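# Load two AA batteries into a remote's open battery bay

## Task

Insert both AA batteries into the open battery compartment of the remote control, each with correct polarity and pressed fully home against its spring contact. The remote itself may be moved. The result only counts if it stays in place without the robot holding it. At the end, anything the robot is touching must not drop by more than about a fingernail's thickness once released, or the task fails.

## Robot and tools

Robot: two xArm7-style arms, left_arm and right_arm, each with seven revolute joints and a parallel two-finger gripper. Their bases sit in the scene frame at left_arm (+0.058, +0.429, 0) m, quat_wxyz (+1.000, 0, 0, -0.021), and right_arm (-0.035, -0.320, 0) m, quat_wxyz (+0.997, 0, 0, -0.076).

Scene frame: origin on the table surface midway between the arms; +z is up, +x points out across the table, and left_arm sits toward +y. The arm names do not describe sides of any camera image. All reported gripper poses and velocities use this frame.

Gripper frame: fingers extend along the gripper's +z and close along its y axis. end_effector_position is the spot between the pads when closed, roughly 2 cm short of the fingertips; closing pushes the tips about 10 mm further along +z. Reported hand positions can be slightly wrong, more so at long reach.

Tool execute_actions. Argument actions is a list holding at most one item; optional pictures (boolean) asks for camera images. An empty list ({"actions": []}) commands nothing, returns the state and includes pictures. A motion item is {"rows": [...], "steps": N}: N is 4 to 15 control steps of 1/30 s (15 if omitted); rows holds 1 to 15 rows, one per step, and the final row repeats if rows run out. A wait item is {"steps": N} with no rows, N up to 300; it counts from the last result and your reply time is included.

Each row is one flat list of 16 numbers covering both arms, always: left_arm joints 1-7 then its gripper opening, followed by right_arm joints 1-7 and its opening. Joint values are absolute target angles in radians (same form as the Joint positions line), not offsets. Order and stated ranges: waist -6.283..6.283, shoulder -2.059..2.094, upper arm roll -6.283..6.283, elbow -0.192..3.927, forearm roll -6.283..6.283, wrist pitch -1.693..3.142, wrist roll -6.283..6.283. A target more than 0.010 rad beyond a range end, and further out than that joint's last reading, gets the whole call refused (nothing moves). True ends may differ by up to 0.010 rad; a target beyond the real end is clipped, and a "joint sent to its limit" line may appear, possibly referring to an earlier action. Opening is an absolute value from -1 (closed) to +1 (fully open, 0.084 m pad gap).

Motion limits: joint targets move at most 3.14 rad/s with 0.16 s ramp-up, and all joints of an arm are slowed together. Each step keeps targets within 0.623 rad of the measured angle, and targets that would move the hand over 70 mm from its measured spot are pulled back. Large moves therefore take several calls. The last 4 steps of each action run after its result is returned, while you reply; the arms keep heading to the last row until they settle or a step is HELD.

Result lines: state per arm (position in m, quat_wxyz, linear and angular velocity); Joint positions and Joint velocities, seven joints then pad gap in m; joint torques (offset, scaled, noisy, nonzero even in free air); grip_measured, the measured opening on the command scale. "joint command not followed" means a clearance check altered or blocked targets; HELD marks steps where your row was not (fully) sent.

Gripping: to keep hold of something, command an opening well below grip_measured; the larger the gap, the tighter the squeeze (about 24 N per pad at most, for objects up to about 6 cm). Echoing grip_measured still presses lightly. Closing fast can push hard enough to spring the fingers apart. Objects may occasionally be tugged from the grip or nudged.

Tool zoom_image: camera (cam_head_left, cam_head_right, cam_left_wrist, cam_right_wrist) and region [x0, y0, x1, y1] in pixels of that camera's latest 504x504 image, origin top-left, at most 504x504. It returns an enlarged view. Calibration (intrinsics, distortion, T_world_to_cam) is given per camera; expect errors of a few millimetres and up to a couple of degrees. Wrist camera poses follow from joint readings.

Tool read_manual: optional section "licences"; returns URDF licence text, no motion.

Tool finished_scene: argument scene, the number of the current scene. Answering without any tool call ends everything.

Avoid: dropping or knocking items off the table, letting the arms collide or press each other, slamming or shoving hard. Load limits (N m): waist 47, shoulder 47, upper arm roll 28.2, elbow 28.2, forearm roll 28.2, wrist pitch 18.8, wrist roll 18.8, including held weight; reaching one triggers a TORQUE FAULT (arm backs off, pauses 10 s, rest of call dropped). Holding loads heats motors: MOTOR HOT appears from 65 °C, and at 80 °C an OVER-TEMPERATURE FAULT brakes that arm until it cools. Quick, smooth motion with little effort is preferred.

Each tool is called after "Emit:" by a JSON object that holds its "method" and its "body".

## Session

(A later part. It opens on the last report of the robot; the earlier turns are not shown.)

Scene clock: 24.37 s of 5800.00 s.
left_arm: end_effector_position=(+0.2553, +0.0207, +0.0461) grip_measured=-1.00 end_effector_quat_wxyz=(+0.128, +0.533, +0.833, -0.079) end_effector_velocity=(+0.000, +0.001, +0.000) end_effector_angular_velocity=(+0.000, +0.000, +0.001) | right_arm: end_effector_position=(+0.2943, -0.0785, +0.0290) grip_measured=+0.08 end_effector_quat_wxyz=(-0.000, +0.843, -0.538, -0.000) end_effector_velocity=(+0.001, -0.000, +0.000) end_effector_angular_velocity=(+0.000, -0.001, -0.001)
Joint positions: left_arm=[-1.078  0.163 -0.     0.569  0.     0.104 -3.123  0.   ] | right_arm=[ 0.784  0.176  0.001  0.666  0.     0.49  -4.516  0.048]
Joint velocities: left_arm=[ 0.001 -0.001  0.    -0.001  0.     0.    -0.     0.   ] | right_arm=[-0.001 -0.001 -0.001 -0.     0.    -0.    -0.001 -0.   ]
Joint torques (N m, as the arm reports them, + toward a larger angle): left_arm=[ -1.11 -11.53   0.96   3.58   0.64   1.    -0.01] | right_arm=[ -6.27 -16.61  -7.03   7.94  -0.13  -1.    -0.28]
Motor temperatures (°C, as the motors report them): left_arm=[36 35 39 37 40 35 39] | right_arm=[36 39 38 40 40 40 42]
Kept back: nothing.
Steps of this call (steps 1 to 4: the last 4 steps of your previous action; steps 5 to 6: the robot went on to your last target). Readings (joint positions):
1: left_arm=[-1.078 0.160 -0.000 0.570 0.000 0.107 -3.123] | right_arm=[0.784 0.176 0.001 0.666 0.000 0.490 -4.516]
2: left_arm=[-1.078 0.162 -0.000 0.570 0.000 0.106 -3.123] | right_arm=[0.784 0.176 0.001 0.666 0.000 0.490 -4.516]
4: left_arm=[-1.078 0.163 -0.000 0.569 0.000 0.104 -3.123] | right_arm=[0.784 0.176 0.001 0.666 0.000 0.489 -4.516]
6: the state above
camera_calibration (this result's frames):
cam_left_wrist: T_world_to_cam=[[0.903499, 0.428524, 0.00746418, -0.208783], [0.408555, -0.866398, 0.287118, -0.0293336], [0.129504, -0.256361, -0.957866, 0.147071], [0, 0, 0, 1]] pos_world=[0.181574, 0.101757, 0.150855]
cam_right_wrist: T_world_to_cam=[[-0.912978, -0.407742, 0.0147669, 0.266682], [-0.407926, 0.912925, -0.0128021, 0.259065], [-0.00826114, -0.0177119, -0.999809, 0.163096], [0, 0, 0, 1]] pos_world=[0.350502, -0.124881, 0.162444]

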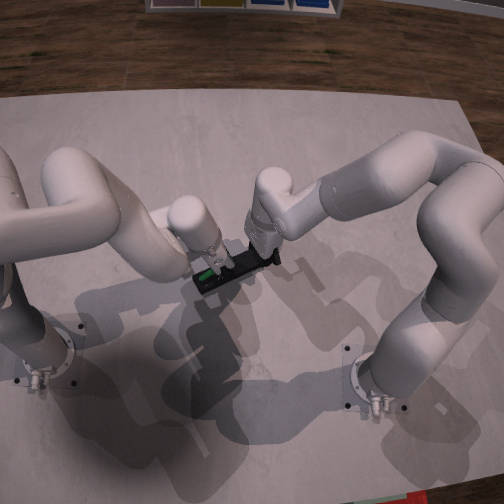

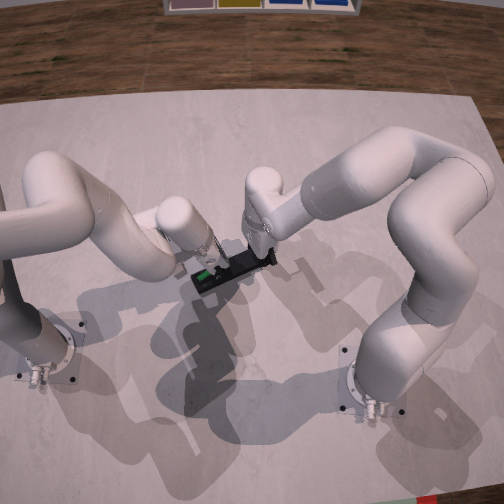

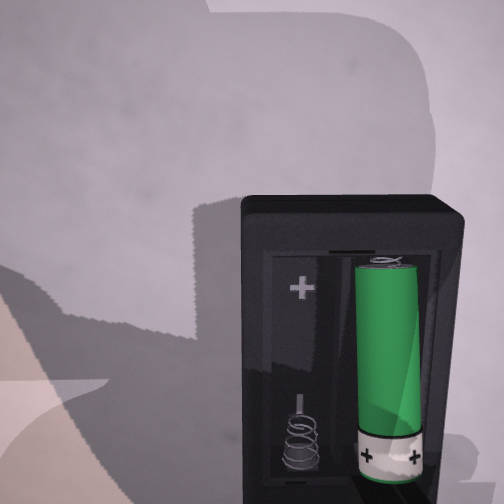

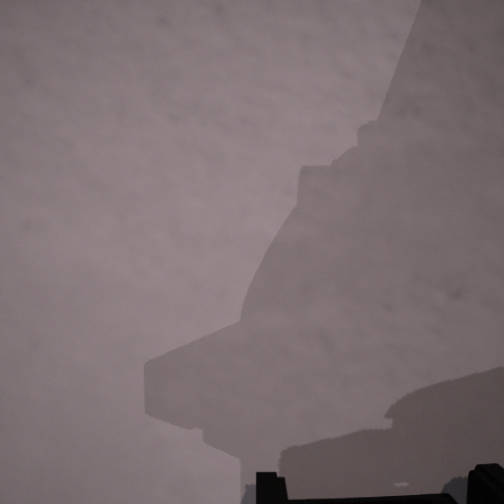

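Emit:
{"method": "execute_actions", "body": {"actions": [{"rows":[[-1.0775,0.1645,0,0.5698,0,0.1054,-3.123,-1,0.7834,0.1762,0,0.6660,0,0.4898,-4.516,-0.25],[-1.0775,0.1657,0,0.5716,0,0.1059,-3.123,-1,0.7834,0.1762,0,0.6660,0,0.4898,-4.516,-0.25],[-1.0775,0.167,0,0.5734,0,0.1065,-3.123,-1,0.7834,0.1762,0,0.6660,0,0.4898,-4.516,-0.25],[-1.0775,0.1682,0,0.5752,0,0.107,-3.123,-1,0.7834,0.1762,0,0.6660,0,0.4898,-4.516,-0.25],[-1.0775,0.1695,0,0.577,0,0.1076,-3.123,-1,0.7834,0.1762,0,0.6660,0,0.4898,-4.516,-0.25],[-1.0775,0.1707,0,0.5788,0,0.1081,-3.123,-1,0.7834,0.1762,0,0.6660,0,0.4898,-4.516,-0.25],[-1.0775,0.172,0,0.5806,0,0.1087,-3.123,-1,0.7834,0.1762,0,0.6660,0,0.4898,-4.516,-0.25],[-1.0775,0.1732,0,0.5824,0,0.1092,-3.123,-1,0.7834,0.1762,0,0.6660,0,0.4898,-4.516,-0.25],[-1.0775,0.1745,0,0.5842,0,0.1098,-3.123,-1,0.7834,0.1762,0,0.6660,0,0.4898,-4.516,-0.25],[-1.0775,0.1757,0,0.586,0,0.1103,-3.123,-1,0.7834,0.1762,0,0.6660,0,0.4898,-4.516,-0.25],[-1.0775,0.177,0,0.5878,0,0.1109,-3.123,-1,0.7834,0.1762,0,0.6660,0,0.4898,-4.516,-0.25],[-1.0775,0.1782,0,0.5896,0,0.1114,-3.123,-1,0.7834,0.1762,0,0.6660,0,0.4898,-4.516,-0.25],[-1.0775,0.1795,0,0.5914,0,0.112,-3.123,-1,0.7834,0.1762,0,0.6660,0,0.4898,-4.516,-0.25],[-1.0775,0.1807,0,0.5932,0,0.1125,-3.123,-1,0.7834,0.1762,0,0.6660,0,0.4898,-4.516,-0.25],[-1.0775,0.182,0,0.595,0,0.1131,-3.123,-1,0.7834,0.1762,0,0.6660,0,0.4898,-4.516,-0.25]],"steps":15}]}}

Emit:
{"method": "execute_actions", "body": {"actions": [{"steps":6}], "pictures": true}}

Scene clock: 25.13 s of 5800.00 s.
left_arm: end_effector_position=(+0.2567, +0.0184, +0.0443) grip_measured=-1.00 end_effector_quat_wxyz=(+0.126, +0.533, +0.833, -0.077) end_effector_velocity=(+0.005, -0.009, -0.003) end_effector_angular_velocity=(+0.011, +0.004, +0.000) | right_arm: end_effector_position=(+0.2949, -0.0797, +0.0290) grip_measured=+0.08 end_effector_quat_wxyz=(+0.000, +0.842, -0.539, +0.000) end_effector_velocity=(+0.002, -0.004, -0.000) end_effector_angular_velocity=(-0.003, +0.000, -0.008)
Joint positions: left_arm=[-1.077  0.175  0.     0.583 -0.     0.111 -3.123  0.   ] | right_arm=[ 0.783  0.176 -0.001  0.666 -0.     0.49  -4.516  0.048]
Joint velocities: left_arm=[ 0.001  0.035  0.001  0.045  0.002  0.021 -0.     0.   ] | right_arm=[-0.004 -0.001 -0.007 -0.001 -0.002  0.002 -0.001 -0.   ]
Joint torques (N m, as the arm reports them, + toward a larger angle): left_arm=[ -1.16 -12.13   0.72   4.76   0.52   0.33   0.07] | right_arm=[ -4.75 -16.53  -5.66   7.86  -0.11  -1.1   -0.35]
Motor temperatures (°C, as the motors report them): left_arm=[36 35 39 37 40 35 39] | right_arm=[36 39 38 40 40 40 42]
Steps of this call (steps 1 to 12: the robot went on to your last target; steps 13 to 23: the first 11 steps of this action). Readings (joint positions):
13: left_arm=[-1.078 0.163 -0.000 0.569 0.000 0.104 -3.123] | right_arm=[0.784 0.176 0.001 0.666 0.000 0.490 -4.516]
14: left_arm=[-1.078 0.164 -0.000 0.569 0.000 0.105 -3.123] | right_arm=[0.784 0.176 0.001 0.666 0.000 0.490 -4.516]
16: left_arm=[-1.078 0.166 -0.000 0.572 0.000 0.106 -3.123] | right_arm=[0.784 0.176 0.000 0.666 0.000 0.490 -4.516]
20: left_arm=[-1.077 0.171 0.000 0.578 -0.000 0.109 -3.123] | right_arm=[0.783 0.176 -0.001 0.666 -0.000 0.490 -4.516]
23: the state above

Scene clock: 25.33 s of 5800.00 s.
left_arm: end_effector_position=(+0.2581, +0.0160, +0.0445) grip_measured=-1.00 end_effector_quat_wxyz=(+0.126, +0.533, +0.833, -0.077) end_effector_velocity=(+0.004, -0.009, +0.004) end_effector_angular_velocity=(-0.011, -0.006, -0.001) | right_arm: end_effector_position=(+0.2954, -0.0805, +0.0290) grip_measured=+0.08 end_effector_quat_wxyz=(+0.000, +0.842, -0.540, +0.000) end_effector_velocity=(-0.000, +0.001, -0.000) end_effector_angular_velocity=(-0.000, -0.000, +0.003)
Joint positions: left_arm=[-1.077  0.181  0.     0.592 -0.     0.114 -3.123  0.   ] | right_arm=[ 0.782  0.176 -0.002  0.666 -0.     0.49  -4.516  0.048]
Joint velocities: left_arm=[ 0.     0.012 -0.     0.027  0.001  0.003  0.     0.   ] | right_arm=[-0.     0.     0.002  0.    -0.001 -0.     0.     0.   ]
Joint torques (N m, as the arm reports them, + toward a larger angle): left_arm=[ -1.53 -12.1    0.48   5.65   0.56  -0.24   0.13] | right_arm=[ -1.66 -16.07  -2.35   8.05   0.25  -1.38  -0.33]
Motor temperatures (°C, as the motors report them): left_arm=[36 35 39 37 40 35 39] | right_arm=[36 39 38 40 40 40 42]
Kept back: nothing.
Steps of this call (steps 1 to 4: the last 4 steps of your previous action; steps 5 to 6: the robot went on to your last target). Readings (joint positions):
1: left_arm=[-1.077 0.176 0.000 0.584 -0.000 0.112 -3.123] | right_arm=[0.783 0.176 -0.002 0.666 -0.000 0.490 -4.516]
2: left_arm=[-1.077 0.177 0.000 0.586 -0.000 0.112 -3.123] | right_arm=[0.782 0.176 -0.002 0.666 -0.000 0.490 -4.516]
4: left_arm=[-1.077 0.180 0.000 0.589 -0.000 0.114 -3.123] | right_arm=[0.782 0.176 -0.002 0.666 -0.000 0.490 -4.516]
6: the state above
camera_calibration (this result's frames):
cam_left_wrist: T_world_to_cam=[[0.903078, 0.429411, 0.00751005, -0.209197], [0.410068, -0.867332, 0.282098, -0.0341877], [0.12765, -0.251677, -0.959356, 0.144455], [0, 0, 0, 1]] pos_world=[0.1845, 0.0965354, 0.1498]
cam_right_wrist: T_world_to_cam=[[-0.91485, -0.403501, 0.0153881, 0.267702], [-0.403704, 0.914787, -0.0137285, 0.260237], [-0.00853738, -0.0187718, -0.999787, 0.163013], [0, 0, 0, 1]] pos_world=[0.351358, -0.126983, 0.162431]

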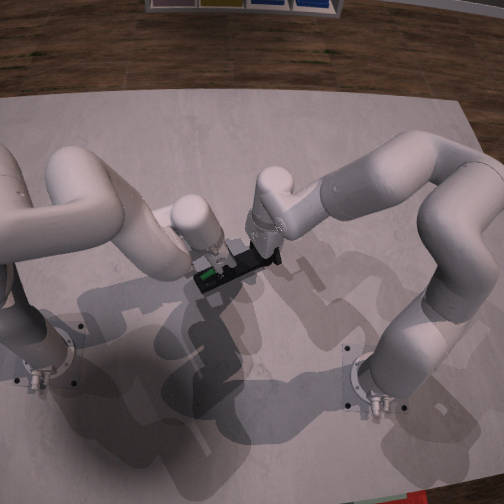

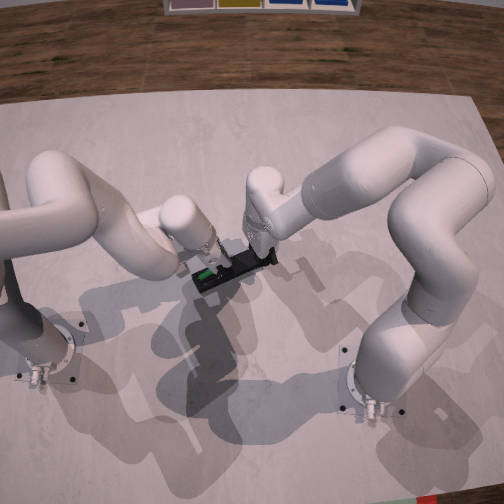

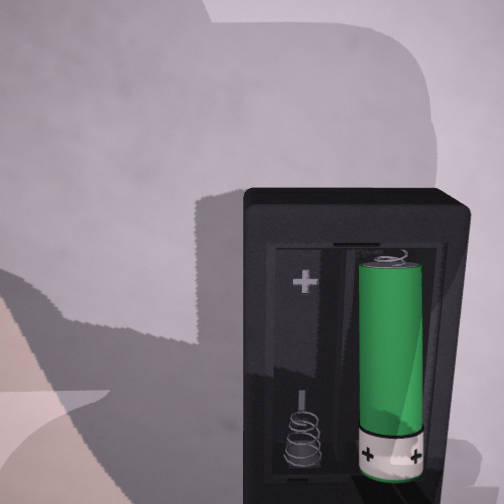

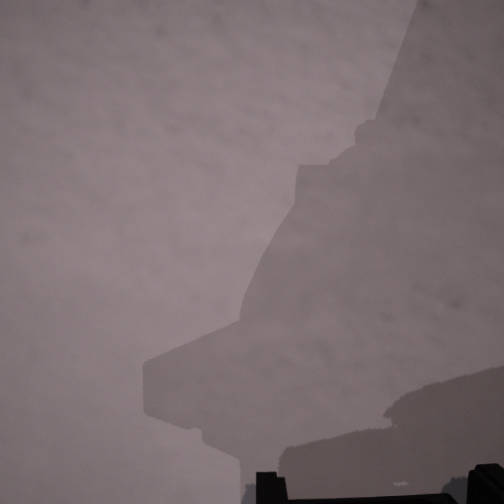

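Emit:
{"method": "execute_actions", "body": {"actions": [{"rows":[[-1.0775,0.184,0,0.5985,0,0.115,-3.123,-1,0.7834,0.1762,0,0.6660,0,0.4898,-4.516,-0.25],[-1.0775,0.185,0,0.602,0,0.1175,-3.123,-1,0.7834,0.1762,0,0.6660,0,0.4898,-4.516,-0.25],[-1.0775,0.184,0,0.6055,0,0.122,-3.123,-1,0.7834,0.1762,0,0.6660,0,0.4898,-4.516,-0.25],[-1.0775,0.175,0,0.607,0,0.132,-3.123,-1,0.7834,0.1762,0,0.6660,0,0.4898,-4.516,-0.25],[-1.0775,0.16,0,0.608,0,0.148,-3.123,-1,0.7834,0.1762,0,0.6660,0,0.4898,-4.516,-0.25],[-1.0775,0.14,0,0.609,0,0.17,-3.123,-1,0.7834,0.1762,0,0.6660,0,0.4898,-4.516,-0.25],[-1.0775,0.125,0,0.61,0,0.19,-3.123,-1,0.7834,0.1762,0,0.6660,0,0.4898,-4.516,-0.25],[-1.0775,0.125,0,0.64,0,0.27,-3.123,-1,0.7834,0.1762,0,0.6660,0,0.4898,-4.516,-0.25],[-1.0775,0.13,0,0.68,0,0.37,-3.123,-1,0.7834,0.1762,0,0.6660,0,0.4898,-4.516,-0.25],[-1.0775,0.136,0,0.72,0,0.48,-3.123,-1,0.7834,0.1762,0,0.6660,0,0.4898,-4.516,-0.25],[-1.0775,0.143,0,0.7656,0,0.6226,-3.123,-1,0.7834,0.1762,0,0.6660,0,0.4898,-4.516,-0.25]],"steps":15}]}}

Emit:
{"method": "execute_actions", "body": {"actions": [{"steps":15}], "pictures": true}}

Scene clock: 26.23 s of 5800.00 s.
left_arm: end_effector_position=(+0.2552, +0.0211, +0.0612) grip_measured=-1.00 end_effector_quat_wxyz=(+0.092, +0.536, +0.837, -0.057) end_effector_velocity=(-0.062, +0.127, -0.027) end_effector_angular_velocity=(+1.214, +0.588, -0.001) | right_arm: end_effector_position=(+0.2942, -0.0785, +0.0290) grip_measured=+0.08 end_effector_quat_wxyz=(-0.000, +0.843, -0.537, -0.000) end_effector_velocity=(+0.000, -0.000, +0.000) end_effector_angular_velocity=(-0.000, -0.000, -0.002)
Joint positions: left_arm=[-1.078  0.127 -0.     0.638  0.     0.295 -3.123  0.   ] | right_arm=[ 0.784  0.176  0.001  0.666  0.     0.49  -4.516  0.048]
Joint velocities: left_arm=[-0.     0.017 -0.     0.642  0.001  1.974  0.     0.   ] | right_arm=[-0.    -0.001 -0.001 -0.    -0.     0.     0.001  0.   ]
Joint torques (N m, as the arm reports them, + toward a larger angle): left_arm=[ -1.89 -12.82   0.43  11.57   0.58  -0.7   -0.05] | right_arm=[  0.17 -16.05  -0.49   8.15   0.45  -1.6   -0.31]
Motor temperatures (°C, as the motors report them): left_arm=[36 35 39 37 40 35 39] | right_arm=[36 39 38 40 40 40 42]
Steps of this call (steps 1 to 16: the robot went on to your last target; steps 17 to 27: the first 11 steps of this action). Readings (joint positions):
17: left_arm=[-1.077 0.182 0.000 0.595 -0.000 0.114 -3.123] | right_arm=[0.783 0.176 -0.001 0.666 -0.000 0.490 -4.516]
18: left_arm=[-1.077 0.183 0.000 0.596 -0.000 0.114 -3.123] | right_arm=[0.783 0.176 -0.001 0.666 -0.000 0.490 -4.516]
20: left_arm=[-1.077 0.184 0.000 0.601 -0.000 0.120 -3.123] | right_arm=[0.783 0.176 -0.001 0.666 -0.000 0.490 -4.516]
24: left_arm=[-1.077 0.149 0.000 0.605 -0.000 0.169 -3.123] | right_arm=[0.784 0.176 0.001 0.666 0.000 0.490 -4.516]
27: the state above

Scene clock: 26.73 s of 5800.00 s.
left_arm: end_effector_position=(+0.2463, +0.0397, +0.0648) grip_measured=-1.00 end_effector_quat_wxyz=(-0.000, +0.539, +0.842, +0.000) end_effector_velocity=(+0.001, -0.003, +0.003) end_effector_angular_velocity=(-0.007, -0.003, -0.000) | right_arm: end_effector_position=(+0.2945, -0.0790, +0.0290) grip_measured=+0.08 end_effector_quat_wxyz=(+0.000, +0.843, -0.538, -0.000) end_effector_velocity=(-0.000, +0.000, +0.000) end_effector_angular_velocity=(+0.000, -0.001, +0.002)
Joint positions: left_arm=[-1.078  0.143 -0.     0.765  0.     0.622 -3.123  0.   ] | right_arm=[ 0.783  0.176  0.     0.666  0.     0.49  -4.516  0.048]
Joint velocities: left_arm=[-0.001 -0.003  0.     0.006 -0.     0.001  0.     0.   ] | right_arm=[ 0.001 -0.001 -0.001 -0.001 -0.    -0.    -0.001 -0.   ]
Joint torques (N m, as the arm reports them, + toward a larger angle): left_arm=[ -1.69 -15.55   0.38   9.21   0.57  -0.89   0.09] | right_arm=[ -0.21 -15.96  -0.98   8.28   0.32  -1.54  -0.36]
Motor temperatures (°C, as the motors report them): left_arm=[36 35 39 37 40 35 39] | right_arm=[36 39 38 40 40 40 42]
Kept back: nothing.
Steps of this call (steps 1 to 4: the last 4 steps of your previous action; steps 5 to 15: the robot went on to your last target). Readings (joint positions):
1: left_arm=[-1.078 0.129 -0.000 0.664 0.000 0.368 -3.123] | right_arm=[0.784 0.176 0.001 0.666 0.000 0.490 -4.516]
2: left_arm=[-1.078 0.132 -0.000 0.694 -0.000 0.445 -3.123] | right_arm=[0.784 0.176 0.001 0.666 0.000 0.490 -4.516]
4: left_arm=[-1.078 0.139 0.000 0.746 0.000 0.564 -3.123] | right_arm=[0.784 0.176 0.001 0.666 0.000 0.490 -4.516]
8: left_arm=[-1.077 0.143 0.000 0.765 -0.000 0.620 -3.123] | right_arm=[0.784 0.176 0.000 0.666 0.000 0.490 -4.516]
15: the state above
camera_calibration (this result's frames):
cam_left_wrist: T_world_to_cam=[[0.904101, 0.427294, 0.00470792, -0.208884], [0.427319, -0.904031, -0.0112416, 0.00165403], [-0.00054734, 0.0121753, -0.999926, 0.195071], [0, 0, 0, 1]] pos_world=[0.188252, 0.0883752, 0.196059]
cam_right_wrist: T_world_to_cam=[[-0.913379, -0.406829, 0.0150974, 0.266825], [-0.407021, 0.913325, -0.0130626, 0.25936], [-0.00847462, -0.0180761, -0.999801, 0.163082], [0, 0, 0, 1]] pos_world=[0.350659, -0.125381, 0.162409]

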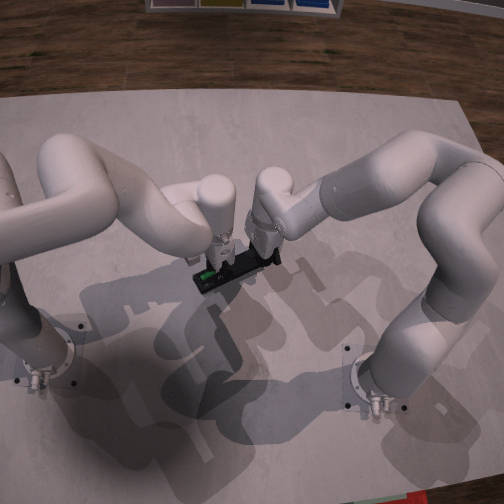

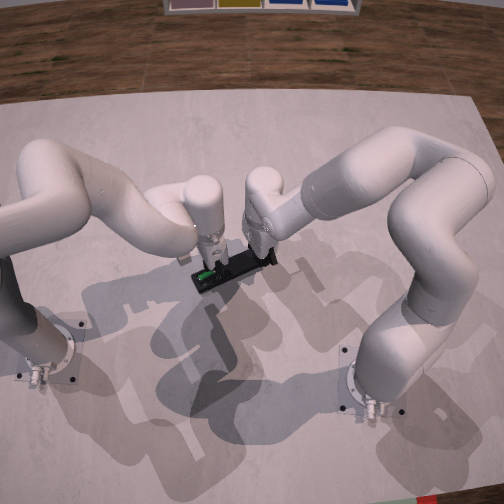

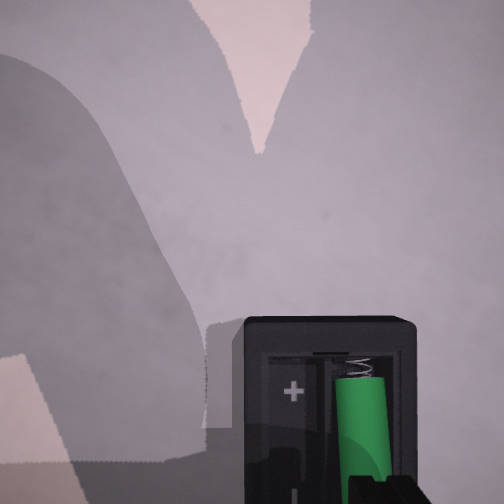

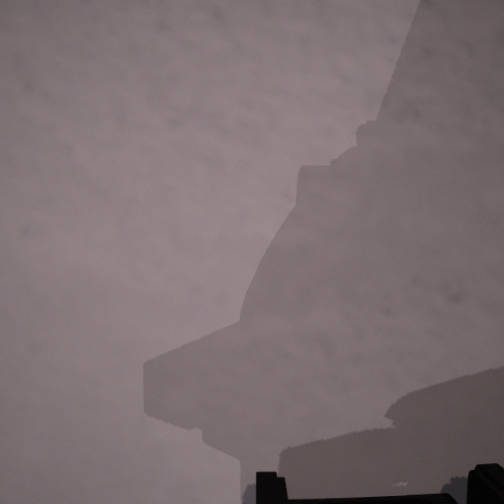

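Emit:
{"method": "execute_actions", "body": {"actions": [{"rows":[[-1.0775,0.151,0,0.7644,0,0.6134,-3.123,-1,0.7834,0.1762,0,0.6660,0,0.4898,-4.516,-0.25],[-1.0775,0.159,0,0.7632,0,0.6042,-3.123,-1,0.7834,0.1762,0,0.6660,0,0.4898,-4.516,-0.25],[-1.0775,0.167,0,0.762,0,0.595,-3.123,-1,0.7834,0.1762,0,0.6660,0,0.4898,-4.516,-0.25],[-1.0775,0.175,0,0.7608,0,0.5858,-3.123,-1,0.7834,0.1762,0,0.6660,0,0.4898,-4.516,-0.25],[-1.0775,0.181,0,0.7599,0,0.5789,-3.123,-1,0.7834,0.1762,0,0.6660,0,0.4898,-4.516,-0.25],[-1.0775,0.185,0,0.7593,0,0.5743,-3.123,-1,0.7834,0.1762,0,0.6660,0,0.4898,-4.516,-0.25],[-1.0775,0.188,0,0.7588,0,0.5708,-3.123,-1,0.7834,0.1762,0,0.6660,0,0.4898,-4.516,-0.25],[-1.0775,0.191,0,0.7584,0,0.5674,-3.123,-1,0.7834,0.1762,0,0.6660,0,0.4898,-4.516,-0.25],[-1.0775,0.194,0,0.7579,0,0.5639,-3.123,-1,0.7834,0.1762,0,0.6660,0,0.4898,-4.516,-0.25],[-1.0775,0.197,0,0.7574,0,0.5604,-3.123,-1,0.7834,0.1762,0,0.6660,0,0.4898,-4.516,-0.25],[-1.0775,0.199,0,0.7571,0,0.5581,-3.123,-1,0.7834,0.1762,0,0.6660,0,0.4898,-4.516,-0.25],[-1.0775,0.201,0,0.7568,0,0.5558,-3.123,-1,0.7834,0.1762,0,0.6660,0,0.4898,-4.516,-0.25]],"steps":15}]}}

Emit:
{"method": "execute_actions", "body": {"actions": [{"steps":8}], "pictures": true}}

Scene clock: 27.47 s of 5800.00 s.
left_arm: end_effector_position=(+0.2474, +0.0384, +0.0461) grip_measured=-1.00 end_effector_quat_wxyz=(+0.002, +0.538, +0.843, -0.001) end_effector_velocity=(+0.015, -0.011, -0.009) end_effector_angular_velocity=(-0.045, -0.027, +0.016) | right_arm: end_effector_position=(+0.2946, -0.0791, +0.0290) grip_measured=+0.08 end_effector_quat_wxyz=(+0.000, +0.843, -0.538, +0.000) end_effector_velocity=(+0.001, -0.001, +0.000) end_effector_angular_velocity=(+0.000, -0.001, -0.003)
Joint positions: left_arm=[-1.077  0.192  0.001  0.76   0.     0.564 -3.123  0.   ] | right_arm=[ 0.783  0.176 -0.     0.666 -0.     0.49  -4.516  0.048]
Joint velocities: left_arm=[ 0.005  0.042  0.014  0.007  0.004 -0.088 -0.001  0.   ] | right_arm=[-0.001 -0.001 -0.003  0.     0.     0.001 -0.001  0.   ]
Joint torques (N m, as the arm reports them, + toward a larger angle): left_arm=[ -3.02 -10.84  -0.77   6.92   0.4   -0.7    0.1 ] | right_arm=[  0.15 -16.    -0.52   8.31   0.45  -1.62  -0.27]
Motor temperatures (°C, as the motors report them): left_arm=[36 35 39 37 40 35 39] | right_arm=[36 39 38 40 40 40 42]
Steps of this call (steps 1 to 11: the robot went on to your last target; steps 12 to 22: the first 11 steps of this action). Readings (joint positions):
12: left_arm=[-1.078 0.143 -0.000 0.766 -0.000 0.622 -3.123] | right_arm=[0.783 0.176 0.000 0.666 0.000 0.490 -4.516]
13: left_arm=[-1.078 0.145 -0.000 0.766 0.000 0.618 -3.123] | right_arm=[0.783 0.176 0.000 0.666 0.000 0.490 -4.516]
15: left_arm=[-1.078 0.158 -0.000 0.764 0.000 0.604 -3.123] | right_arm=[0.783 0.176 0.000 0.666 0.000 0.490 -4.516]
19: left_arm=[-1.077 0.184 0.000 0.759 0.000 0.575 -3.123] | right_arm=[0.783 0.176 0.000 0.666 0.000 0.490 -4.516]
22: the state above

Scene clock: 27.73 s of 5800.00 s.
left_arm: end_effector_position=(+0.2483, +0.0376, +0.0450) grip_measured=-1.00 end_effector_quat_wxyz=(+0.003, +0.538, +0.843, -0.002) end_effector_velocity=(-0.008, +0.000, -0.026) end_effector_angular_velocity=(+0.009, +0.010, -0.010) | right_arm: end_effector_position=(+0.2947, -0.0794, +0.0290) grip_measured=+0.08 end_effector_quat_wxyz=(+0.000, +0.843, -0.538, +0.000) end_effector_velocity=(+0.002, +0.003, +0.001) end_effector_angular_velocity=(+0.008, -0.007, -0.005)
Joint positions: left_arm=[-1.077  0.196  0.001  0.76   0.     0.556 -3.123  0.   ] | right_arm=[ 0.783  0.176 -0.001  0.666 -0.     0.49  -4.516  0.048]
Joint velocities: left_arm=[-0.002  0.063 -0.012 -0.009 -0.006 -0.06   0.     0.   ] | right_arm=[-0.     0.002  0.003  0.002  0.005 -0.011  0.004 -0.001]
Joint torques (N m, as the arm reports them, + toward a larger angle): left_arm=[-4.99 -7.43 -1.58  4.8   0.71 -0.01  0.19] | right_arm=[  1.42 -15.74   0.49   8.56   0.39  -1.77  -0.34]
Motor temperatures (°C, as the motors report them): left_arm=[36 35 39 37 40 35 39] | right_arm=[36 39 38 40 40 40 42]
Kept back: nothing.
Steps of this call (steps 1 to 4: the last 4 steps of your previous action; steps 5 to 8: the robot went on to your last target). Readings (joint positions):
1: left_arm=[-1.077 0.194 0.001 0.760 0.000 0.561 -3.123] | right_arm=[0.783 0.176 -0.000 0.666 -0.000 0.490 -4.516]
2: left_arm=[-1.077 0.195 0.001 0.760 0.000 0.559 -3.123] | right_arm=[0.783 0.176 -0.000 0.666 -0.000 0.490 -4.516]
4: left_arm=[-1.077 0.196 0.001 0.760 0.000 0.557 -3.123] | right_arm=[0.783 0.176 -0.001 0.666 -0.000 0.490 -4.516]
8: the state above
camera_calibration (this result's frames):
cam_left_wrist: T_world_to_cam=[[0.903357, 0.42886, 0.00507008, -0.20954], [0.428879, -0.903356, -0.00339749, -0.00209257], [0.00312304, 0.0052436, -0.999981, 0.17467], [0, 0, 0, 1]] pos_world=[0.189642, 0.0870573, 0.175722]
cam_right_wrist: T_world_to_cam=[[-0.913707, -0.406085, 0.0153204, 0.26695], [-0.406283, 0.91365, -0.0133134, 0.259674], [-0.00859113, -0.0183889, -0.999794, 0.163089], [0, 0, 0, 1]] pos_world=[0.350816, -0.125848, 0.162423]

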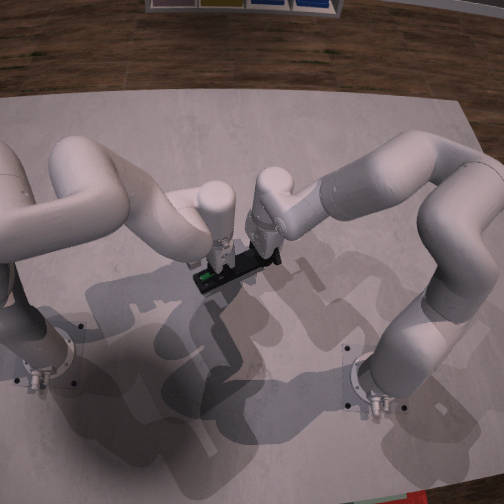

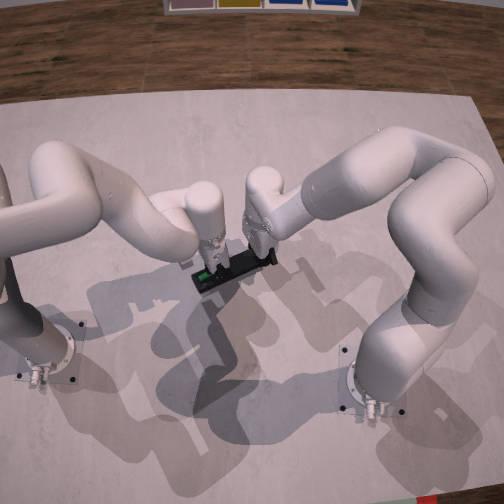

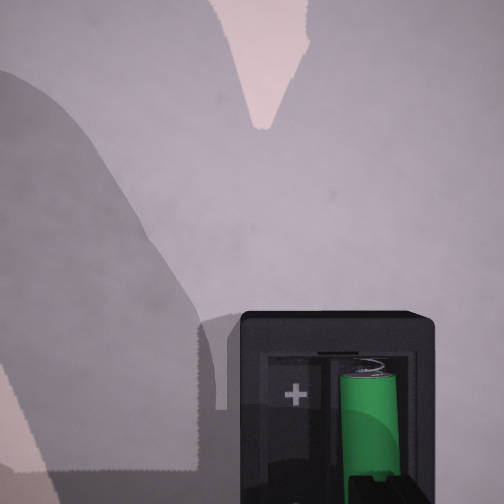

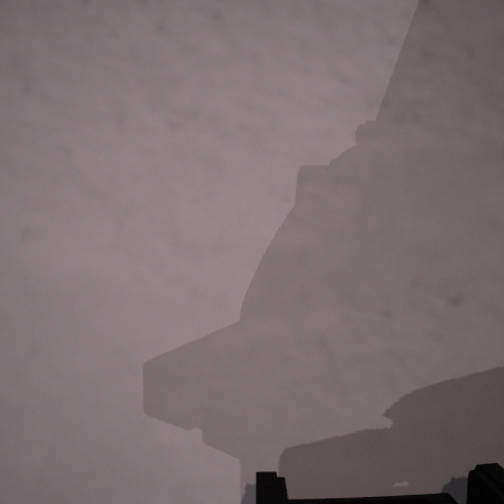

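Emit:
{"method": "execute_actions", "body": {"actions": [{"steps":6}]}}

Scene clock: 27.93 s of 5800.00 s.
left_arm: end_effector_position=(+0.2460, +0.0395, +0.0413) grip_measured=-1.00 end_effector_quat_wxyz=(-0.000, +0.539, +0.842, +0.000) end_effector_velocity=(+0.000, -0.000, +0.001) end_effector_angular_velocity=(-0.000, +0.000, +0.001) | right_arm: end_effector_position=(+0.2945, -0.0790, +0.0290) grip_measured=+0.08 end_effector_quat_wxyz=(-0.000, +0.843, -0.538, +0.000) end_effector_velocity=(+0.001, +0.000, +0.000) end_effector_angular_velocity=(+0.001, -0.001, -0.001)
Joint positions: left_arm=[-1.078  0.203 -0.001  0.756 -0.     0.555 -3.123  0.   ] | right_arm=[ 0.783  0.176  0.     0.666 -0.     0.49  -4.516  0.048]
Joint velocities: left_arm=[ 0.    -0.003  0.     0.001 -0.001  0.004 -0.     0.   ] | right_arm=[-0.001 -0.    -0.     0.001  0.    -0.     0.001  0.   ]
Joint torques (N m, as the arm reports them, + toward a larger angle): left_arm=[ -2.98 -12.45  -0.76   6.19   0.38   0.04   0.06] | right_arm=[  0.78 -15.76  -0.04   8.44   0.63  -1.83  -0.24]
Motor temperatures (°C, as the motors report them): left_arm=[36 35 39 37 40 35 39] | right_arm=[36 39 38 40 40 40 42]
Kept back: nothing.
Steps of this call (steps 1 to 6: the robot went on to your last target). Readings (joint positions):
1: left_arm=[-1.077 0.200 0.000 0.758 -0.000 0.554 -3.123] | right_arm=[0.783 0.176 -0.000 0.666 -0.000 0.490 -4.516]
2: left_arm=[-1.078 0.203 -0.001 0.756 -0.000 0.554 -3.123] | right_arm=[0.783 0.176 0.000 0.666 -0.000 0.490 -4.516]
4: left_arm=[-1.078 0.203 -0.001 0.756 -0.000 0.554 -3.123] | right_arm=[0.783 0.176 0.000 0.666 -0.000 0.490 -4.516]
6: the state above

Emit:
{"method": "execute_actions", "body": {"actions": [{"rows":[[-1.0775,0.203,0,0.7565,0,0.5535,-3.123,-1,0.7834,0.1762,0,0.6660,0,0.4898,-4.516,-0.25],[-1.0775,0.205,0,0.7562,0,0.5512,-3.123,-1,0.7834,0.1762,0,0.6660,0,0.4898,-4.516,-0.25],[-1.0775,0.207,0,0.7559,0,0.5489,-3.123,-1,0.7834,0.1762,0,0.6660,0,0.4898,-4.516,-0.25],[-1.0775,0.207,0,0.7559,0,0.5489,-3.123,-1,0.7834,0.1762,0,0.6660,0,0.4898,-4.516,-0.25],[-1.0775,0.207,0,0.7559,0,0.5489,-3.123,-1,0.7834,0.1762,0,0.6660,0,0.4898,-4.516,-0.25],[-1.0775,0.207,0,0.7559,0,0.5489,-3.123,-1,0.7834,0.1762,0,0.6660,0,0.4898,-4.516,-0.25],[-1.0775,0.207,0,0.7559,0,0.5489,-3.123,-1,0.7834,0.1762,0,0.6660,0,0.4898,-4.516,-0.25],[-1.0775,0.207,0,0.7559,0,0.5489,-3.123,-1,0.7834,0.1762,0,0.6660,0,0.4898,-4.516,-0.25]],"steps":8}]}}

Emit:
{"method": "execute_actions", "body": {"actions": [{"steps":4}]}}

Emit:
{"method": "execute_actions", "body": {"actions": [{"rows":[[-1.0775,0.19,0,0.755,0,0.565,-3.123,-1,0.7834,0.1762,0,0.6660,0,0.4898,-4.516,-0.25],[-1.0775,0.15,0,0.75,0,0.6,-3.123,-1,0.7834,0.1762,0,0.6660,0,0.4898,-4.516,-0.25],[-1.0775,0.08,0,0.74,0,0.66,-3.123,-1,0.7834,0.1762,0,0.6660,0,0.4898,-4.516,-0.25],[-1.07,0.0,0,0.72,0,0.60,-3.12,-1,0.7834,0.1762,0,0.6660,0,0.4898,-4.516,-0.25]],"steps":15}]}}

Emit:
{"method": "execute_actions", "body": {"actions": [{"steps":10}], "pictures": true}}

Scene clock: 28.47 s of 5800.00 s.
left_arm: end_effector_position=(+0.2464, +0.0395, +0.0409) grip_measured=-1.00 end_effector_quat_wxyz=(+0.000, +0.539, +0.843, +0.000) end_effector_velocity=(+0.013, -0.008, -0.002) end_effector_angular_velocity=(-0.032, -0.018, +0.019) | right_arm: end_effector_position=(+0.2945, -0.0790, +0.0290) grip_measured=+0.08 end_effector_quat_wxyz=(-0.000, +0.843, -0.538, -0.000) end_effector_velocity=(-0.000, -0.000, -0.000) end_effector_angular_velocity=(-0.000, +0.000, +0.001)
Joint positions: left_arm=[-1.078  0.204  0.     0.756  0.     0.552 -3.123  0.   ] | right_arm=[ 0.783  0.176  0.     0.666  0.     0.49  -4.516  0.048]
Joint velocities: left_arm=[ 0.005  0.024  0.013  0.013 -0.001 -0.047  0.     0.   ] | right_arm=[ 0.    -0.    -0.    -0.     0.     0.    -0.001 -0.   ]
Joint torques (N m, as the arm reports them, + toward a larger angle): left_arm=[ -2.92 -10.49  -1.04   6.45   0.49  -0.97   0.24] | right_arm=[  0.66 -16.01  -0.11   8.37   0.53  -1.78  -0.21]
Motor temperatures (°C, as the motors report them): left_arm=[36 35 39 37 40 35 39] | right_arm=[36 39 38 40 40 40 42]
Steps of this call (steps 1 to 12: the robot went on to your last target; steps 13 to 16: the first 4 steps of this action). Readings (joint positions):
13: left_arm=[-1.078 0.202 -0.000 0.756 -0.000 0.556 -3.123] | right_arm=[0.783 0.176 0.000 0.666 -0.000 0.490 -4.516]
14: left_arm=[-1.078 0.202 -0.000 0.756 -0.000 0.555 -3.123] | right_arm=[0.783 0.176 0.000 0.666 -0.000 0.490 -4.516]
16: the state above

Scene clock: 28.60 s of 5800.00 s.
left_arm: end_effector_position=(+0.2469, +0.0392, +0.0408) grip_measured=-1.00 end_effector_quat_wxyz=(+0.001, +0.538, +0.843, -0.000) end_effector_velocity=(+0.000, -0.001, -0.001) end_effector_angular_velocity=(-0.002, -0.001, -0.002) | right_arm: end_effector_position=(+0.2945, -0.0790, +0.0290) grip_measured=+0.08 end_effector_quat_wxyz=(-0.000, +0.843, -0.538, -0.000) end_effector_velocity=(-0.000, -0.000, -0.000) end_effector_angular_velocity=(-0.000, +0.001, -0.001)
Joint positions: left_arm=[-1.077  0.205  0.     0.757  0.     0.55  -3.123  0.   ] | right_arm=[ 0.783  0.176  0.     0.666  0.     0.49  -4.516  0.048]
Joint velocities: left_arm=[-0.     0.003 -0.    -0.     0.001 -0.005  0.     0.   ] | right_arm=[ 0.     0.     0.    -0.001  0.001  0.     0.001 -0.   ]
Joint torques (N m, as the arm reports them, + toward a larger angle): left_arm=[-3.12 -9.85 -0.83  6.45  0.38 -1.01  0.12] | right_arm=[  0.69 -16.06  -0.1    8.29   0.6   -1.79  -0.26]
Motor temperatures (°C, as the motors report them): left_arm=[36 35 39 37 40 35 39] | right_arm=[36 39 38 40 40 40 42]
Kept back: nothing.
Steps of this call (steps 1 to 4: the last 4 steps of your previous action). Readings (joint positions):
1: left_arm=[-1.077 0.204 0.000 0.756 0.000 0.551 -3.123] | right_arm=[0.783 0.176 0.000 0.666 0.000 0.490 -4.516]
2: left_arm=[-1.077 0.205 0.000 0.757 0.000 0.551 -3.123] | right_arm=[0.783 0.176 0.000 0.666 0.000 0.490 -4.516]
4: the state above

Scene clock: 28.97 s of 5800.00 s.
left_arm: end_effector_position=(+0.2546, +0.0305, +0.1155) grip_measured=-1.00 end_effector_quat_wxyz=(+0.054, +0.536, +0.842, -0.033) end_effector_velocity=(-0.025, +0.054, -0.077) end_effector_angular_velocity=(+0.165, +0.082, +0.005) | right_arm: end_effector_position=(+0.2945, -0.0790, +0.0290) grip_measured=+0.08 end_effector_quat_wxyz=(-0.000, +0.843, -0.538, -0.000) end_effector_velocity=(-0.000, -0.000, -0.000) end_effector_angular_velocity=(-0.001, +0.001, +0.002)
Joint positions: left_arm=[-1.07  -0.003  0.     0.723 -0.     0.6   -3.12   0.   ] | right_arm=[ 0.783  0.176  0.     0.666  0.     0.49  -4.516  0.048]
Joint velocities: left_arm=[ 0.004  0.077  0.001 -0.109 -0.001 -0.002  0.001  0.   ] | right_arm=[ 0.001  0.     0.    -0.    -0.001  0.    -0.001 -0.   ]
Joint torques (N m, as the arm reports them, + toward a larger angle): left_arm=[ -2.55 -13.78  -0.11   9.93   0.55  -0.9    0.16] | right_arm=[  0.56 -15.98  -0.21   8.36   0.38  -1.69  -0.37]
Motor temperatures (°C, as the motors report them): left_arm=[36 35 39 37 40 35 39] | right_arm=[36 39 38 40 40 40 42]
Steps of this call (steps 1 to 11: the first 11 steps of this action). Readings (joint positions):
1: left_arm=[-1.077 0.205 0.000 0.756 0.000 0.550 -3.123] | right_arm=[0.783 0.176 0.000 0.666 0.000 0.490 -4.516]
2: left_arm=[-1.077 0.201 0.000 0.756 0.000 0.555 -3.123] | right_arm=[0.783 0.176 0.000 0.666 0.000 0.490 -4.516]
4: left_arm=[-1.078 0.165 -0.000 0.745 -0.000 0.596 -3.123] | right_arm=[0.783 0.176 0.000 0.666 0.000 0.490 -4.516]
8: left_arm=[-1.072 0.008 -0.001 0.725 -0.000 0.614 -3.121] | right_arm=[0.783 0.176 0.000 0.666 0.000 0.490 -4.516]
11: the state above

Scene clock: 29.30 s of 5800.00 s.
left_arm: end_effector_position=(+0.2535, +0.0323, +0.1126) grip_measured=-1.00 end_effector_quat_wxyz=(+0.051, +0.536, +0.842, -0.031) end_effector_velocity=(+0.001, -0.001, +0.003) end_effector_angular_velocity=(-0.006, -0.002, +0.001) | right_arm: end_effector_position=(+0.2945, -0.0790, +0.0290) grip_measured=+0.08 end_effector_quat_wxyz=(-0.000, +0.843, -0.538, -0.000) end_effector_velocity=(+0.000, -0.001, -0.000) end_effector_angular_velocity=(-0.001, +0.000, +0.000)
Joint positions: left_arm=[-1.07   0.001 -0.     0.72  -0.     0.6   -3.12   0.   ] | right_arm=[ 0.783  0.176  0.     0.666  0.     0.49  -4.516  0.048]
Joint velocities: left_arm=[ 0.001 -0.006  0.     0.001 -0.001  0.     0.     0.   ] | right_arm=[-0.001  0.    -0.     0.    -0.001  0.001 -0.001 -0.   ]
Joint torques (N m, as the arm reports them, + toward a larger angle): left_arm=[ -1.81 -13.96   0.42  10.07   0.72  -1.12   0.18] | right_arm=[  0.59 -16.12  -0.17   8.3    0.42  -1.66  -0.36]
Motor temperatures (°C, as the motors report them): left_arm=[36 35 39 37 40 35 39] | right_arm=[36 39 38 40 40 40 42]
Kept back: nothing.
Steps of this call (steps 1 to 4: the last 4 steps of your previous action; steps 5 to 10: the robot went on to your last target). Readings (joint positions):
1: left_arm=[-1.070 0.000 0.000 0.720 -0.000 0.600 -3.120] | right_arm=[0.783 0.176 0.000 0.666 0.000 0.490 -4.516]
2: left_arm=[-1.070 0.002 0.000 0.718 -0.000 0.601 -3.120] | right_arm=[0.783 0.176 0.000 0.666 0.000 0.490 -4.516]
4: left_arm=[-1.070 0.003 -0.000 0.717 -0.000 0.601 -3.120] | right_arm=[0.783 0.176 0.000 0.666 0.000 0.490 -4.516]
8: left_arm=[-1.070 0.001 -0.000 0.720 -0.000 0.600 -3.120] | right_arm=[0.783 0.176 0.000 0.666 0.000 0.490 -4.516]
10: the state above
camera_calibration (this result's frames):
cam_left_wrist: T_world_to_cam=[[0.901911, 0.431877, 0.0062312, -0.212252], [0.428758, -0.896954, 0.107885, -0.0215384], [0.0521824, -0.0946314, -0.994144, 0.232411], [0, 0, 0, 1]] pos_world=[0.18854, 0.0943412, 0.234696]
cam_right_wrist: T_world_to_cam=[[-0.913426, -0.406725, 0.0150524, 0.266872], [-0.406916, 0.913372, -0.0130568, 0.259365], [-0.00843787, -0.0180515, -0.999801, 0.163078], [0, 0, 0, 1]] pos_world=[0.350684, -0.125409, 0.162415]

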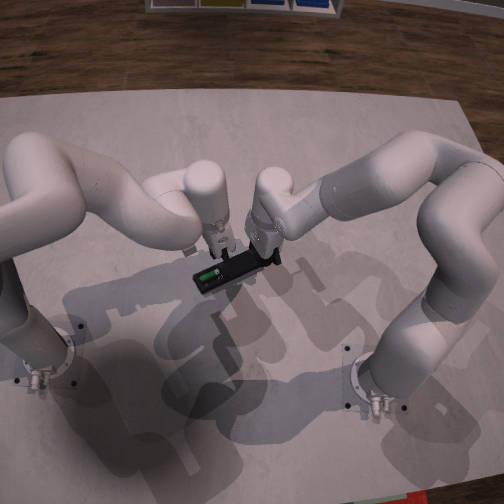

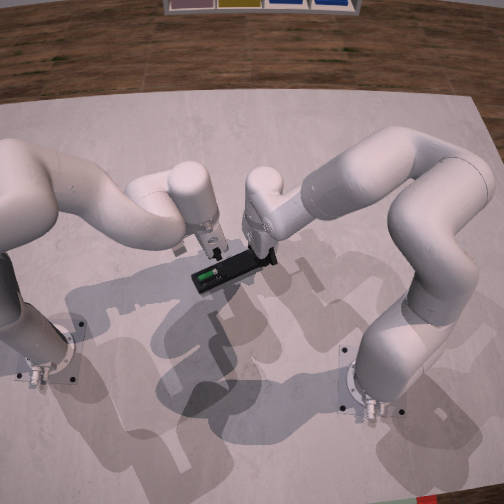

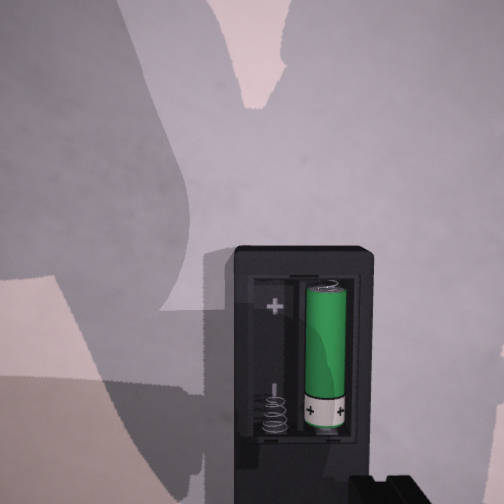

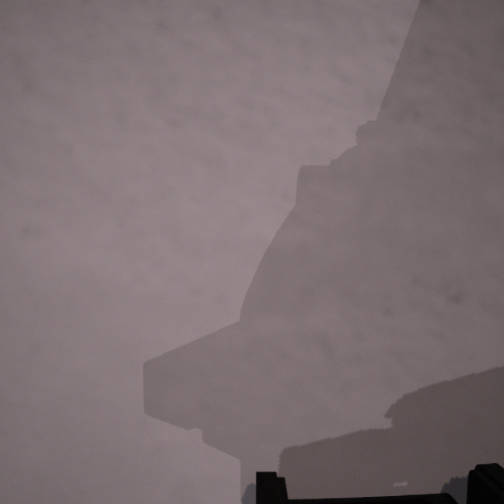

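Emit:
{"method": "execute_actions", "body": {"actions": [{"rows":[[-0.95,0.0,0,0.74,0,0.68,-2.9,-0.6,0.7834,0.1762,0,0.6660,0,0.4898,-4.516,-0.25],[-0.95,0.0,0,0.74,0,0.68,-2.9,-0.4,0.7834,0.1762,0,0.6660,0,0.4898,-4.516,-0.25],[-0.8,0.05,0,0.80,0,0.72,-2.6,-0.2,0.7834,0.1762,0,0.6660,0,0.4898,-4.516,-0.25],[-0.8,0.05,0,0.80,0,0.72,-2.6,0,0.7834,0.1762,0,0.6660,0,0.4898,-4.516,-0.25],[-0.576,0.141,0,0.8894,0,0.7484,-2.189,0.2,0.7834,0.1762,0,0.6660,0,0.4898,-4.516,-0.25]],"steps":15}]}}

Emit:
{"method": "execute_actions", "body": {"actions": [{"steps":14}], "pictures": true}}

Scene clock: 31.40 s of 5800.00 s.
left_arm: end_effector_position=(+0.3651, +0.1011, +0.1074) grip_measured=+0.19 end_effector_quat_wxyz=(+0.022, +0.626, +0.779, -0.003) end_effector_velocity=(+0.356, +0.269, -0.041) end_effector_angular_velocity=(+0.235, +0.097, -1.146) | right_arm: end_effector_position=(+0.2945, -0.0790, +0.0290) grip_measured=+0.08 end_effector_quat_wxyz=(-0.000, +0.843, -0.538, -0.000) end_effector_velocity=(-0.000, +0.000, -0.000) end_effector_angular_velocity=(-0.000, +0.000, +0.002)
Joint positions: left_arm=[-0.776  0.073  0.001  0.815 -0.     0.699 -2.604  0.052] | right_arm=[ 0.783  0.176  0.     0.666 -0.     0.49  -4.516  0.048]
Joint velocities: left_arm=[ 1.024  0.355 -0.034  0.375 -0.001  0.258  2.139  0.   ] | right_arm=[ 0.    -0.    -0.    -0.    -0.     0.    -0.001 -0.   ]
Joint torques (N m, as the arm reports them, + toward a larger angle): left_arm=[  0.5  -15.53   1.56  10.54   0.55  -1.01   0.34] | right_arm=[  0.33 -16.05  -0.41   8.26   0.3   -1.58  -0.37]
Motor temperatures (°C, as the motors report them): left_arm=[36 35 39 37 40 35 39] | right_arm=[36 39 38 40 40 40 42]
Steps of this call (steps 1 to 15: the robot went on to your last target; steps 16 to 52: nothing new was sent; steps 53 to 63: the first 11 steps of this action). Readings (joint positions):
53: left_arm=[-1.070 -0.000 -0.000 0.720 -0.000 0.600 -3.120] | right_arm=[0.783 0.176 0.000 0.666 -0.000 0.490 -4.516]
54: left_arm=[-1.067 0.000 -0.001 0.721 0.000 0.603 -3.112] | right_arm=[0.783 0.176 0.000 0.666 -0.000 0.490 -4.516]
56: left_arm=[-1.035 0.000 -0.006 0.727 0.000 0.626 -3.046] | right_arm=[0.783 0.176 0.000 0.666 -0.000 0.490 -4.516]
60: left_arm=[-0.880 0.035 0.001 0.779 0.000 0.673 -2.804] | right_arm=[0.783 0.176 0.000 0.666 -0.000 0.490 -4.516]
63: the state above

Scene clock: 31.87 s of 5800.00 s.
left_arm: end_effector_position=(+0.4301, +0.1603, +0.1002) grip_measured=+0.19 end_effector_quat_wxyz=(+0.000, +0.709, +0.705, -0.000) end_effector_velocity=(+0.012, +0.016, -0.000) end_effector_angular_velocity=(+0.003, -0.002, +0.040) | right_arm: end_effector_position=(+0.2945, -0.0790, +0.0290) grip_measured=+0.08 end_effector_quat_wxyz=(-0.000, +0.843, -0.538, -0.000) end_effector_velocity=(-0.000, +0.001, +0.000) end_effector_angular_velocity=(+0.000, -0.000, +0.002)
Joint positions: left_arm=[-0.579  0.14  -0.003  0.889 -0.     0.748 -2.19   0.052] | right_arm=[ 0.783  0.176  0.     0.666  0.     0.49  -4.516  0.048]
Joint velocities: left_arm=[ 0.014  0.002  0.029  0.002 -0.001  0.     0.004 -0.   ] | right_arm=[ 0.002 -0.     0.    -0.    -0.    -0.    -0.     0.   ]
Joint torques (N m, as the arm reports them, + toward a larger angle): left_arm=[ -0.41 -16.19   0.85  10.11   0.73  -0.8    0.13] | right_arm=[  0.4  -16.09  -0.37   8.25   0.45  -1.61  -0.38]
Motor temperatures (°C, as the motors report them): left_arm=[36 35 40 37 40 35 39] | right_arm=[36 39 38 40 40 40 42]
Kept back: nothing.
Steps of this call (steps 1 to 4: the last 4 steps of your previous action; steps 5 to 14: the robot went on to your last target). Readings (joint positions):
1: left_arm=[-0.742 0.085 0.000 0.828 -0.000 0.707 -2.532] | right_arm=[0.783 0.176 0.000 0.666 -0.000 0.490 -4.516]
2: left_arm=[-0.707 0.096 0.000 0.841 -0.000 0.716 -2.461] | right_arm=[0.783 0.176 0.000 0.666 -0.000 0.490 -4.516]
4: left_arm=[-0.639 0.119 0.001 0.866 -0.000 0.732 -2.323] | right_arm=[0.783 0.176 0.000 0.666 0.000 0.490 -4.516]
8: left_arm=[-0.574 0.141 0.007 0.888 0.000 0.748 -2.197] | right_arm=[0.783 0.176 0.000 0.666 -0.000 0.490 -4.516]
14: the state above
camera_calibration (this result's frames):
cam_left_wrist: T_world_to_cam=[[0.999983, 0.00341654, 0.0047163, -0.400073], [0.00346442, -0.999942, -0.0101808, 0.230132], [0.00468124, 0.010197, -0.999937, 0.227203], [0, 0, 0, 1]] pos_world=[0.398205, 0.229168, 0.231418]
cam_right_wrist: T_world_to_cam=[[-0.913422, -0.406736, 0.015071, 0.266864], [-0.406927, 0.913367, -0.0130727, 0.259383], [-0.00844823, -0.0180737, -0.999801, 0.16308], [0, 0, 0, 1]] pos_world=[0.350687, -0.125421, 0.162416]

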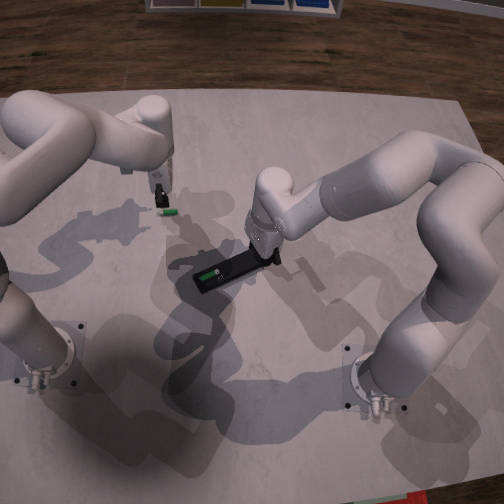

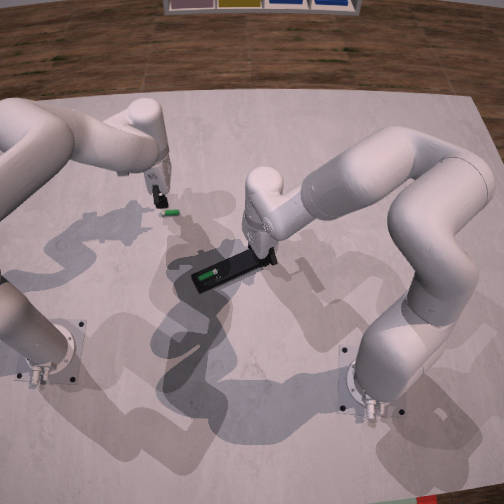

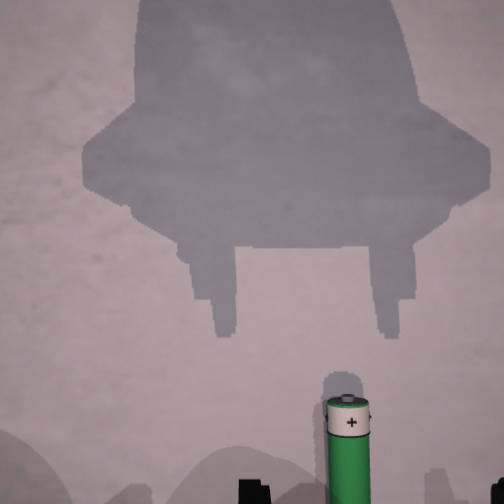

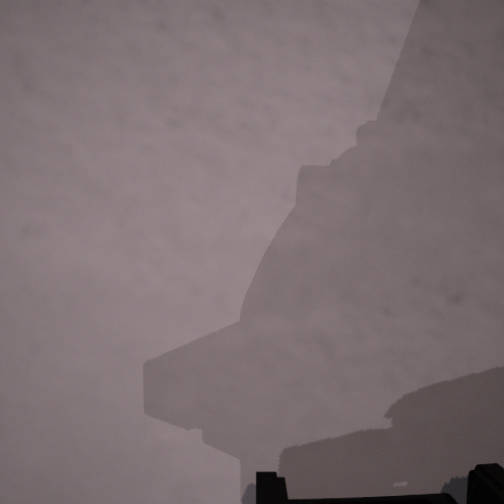

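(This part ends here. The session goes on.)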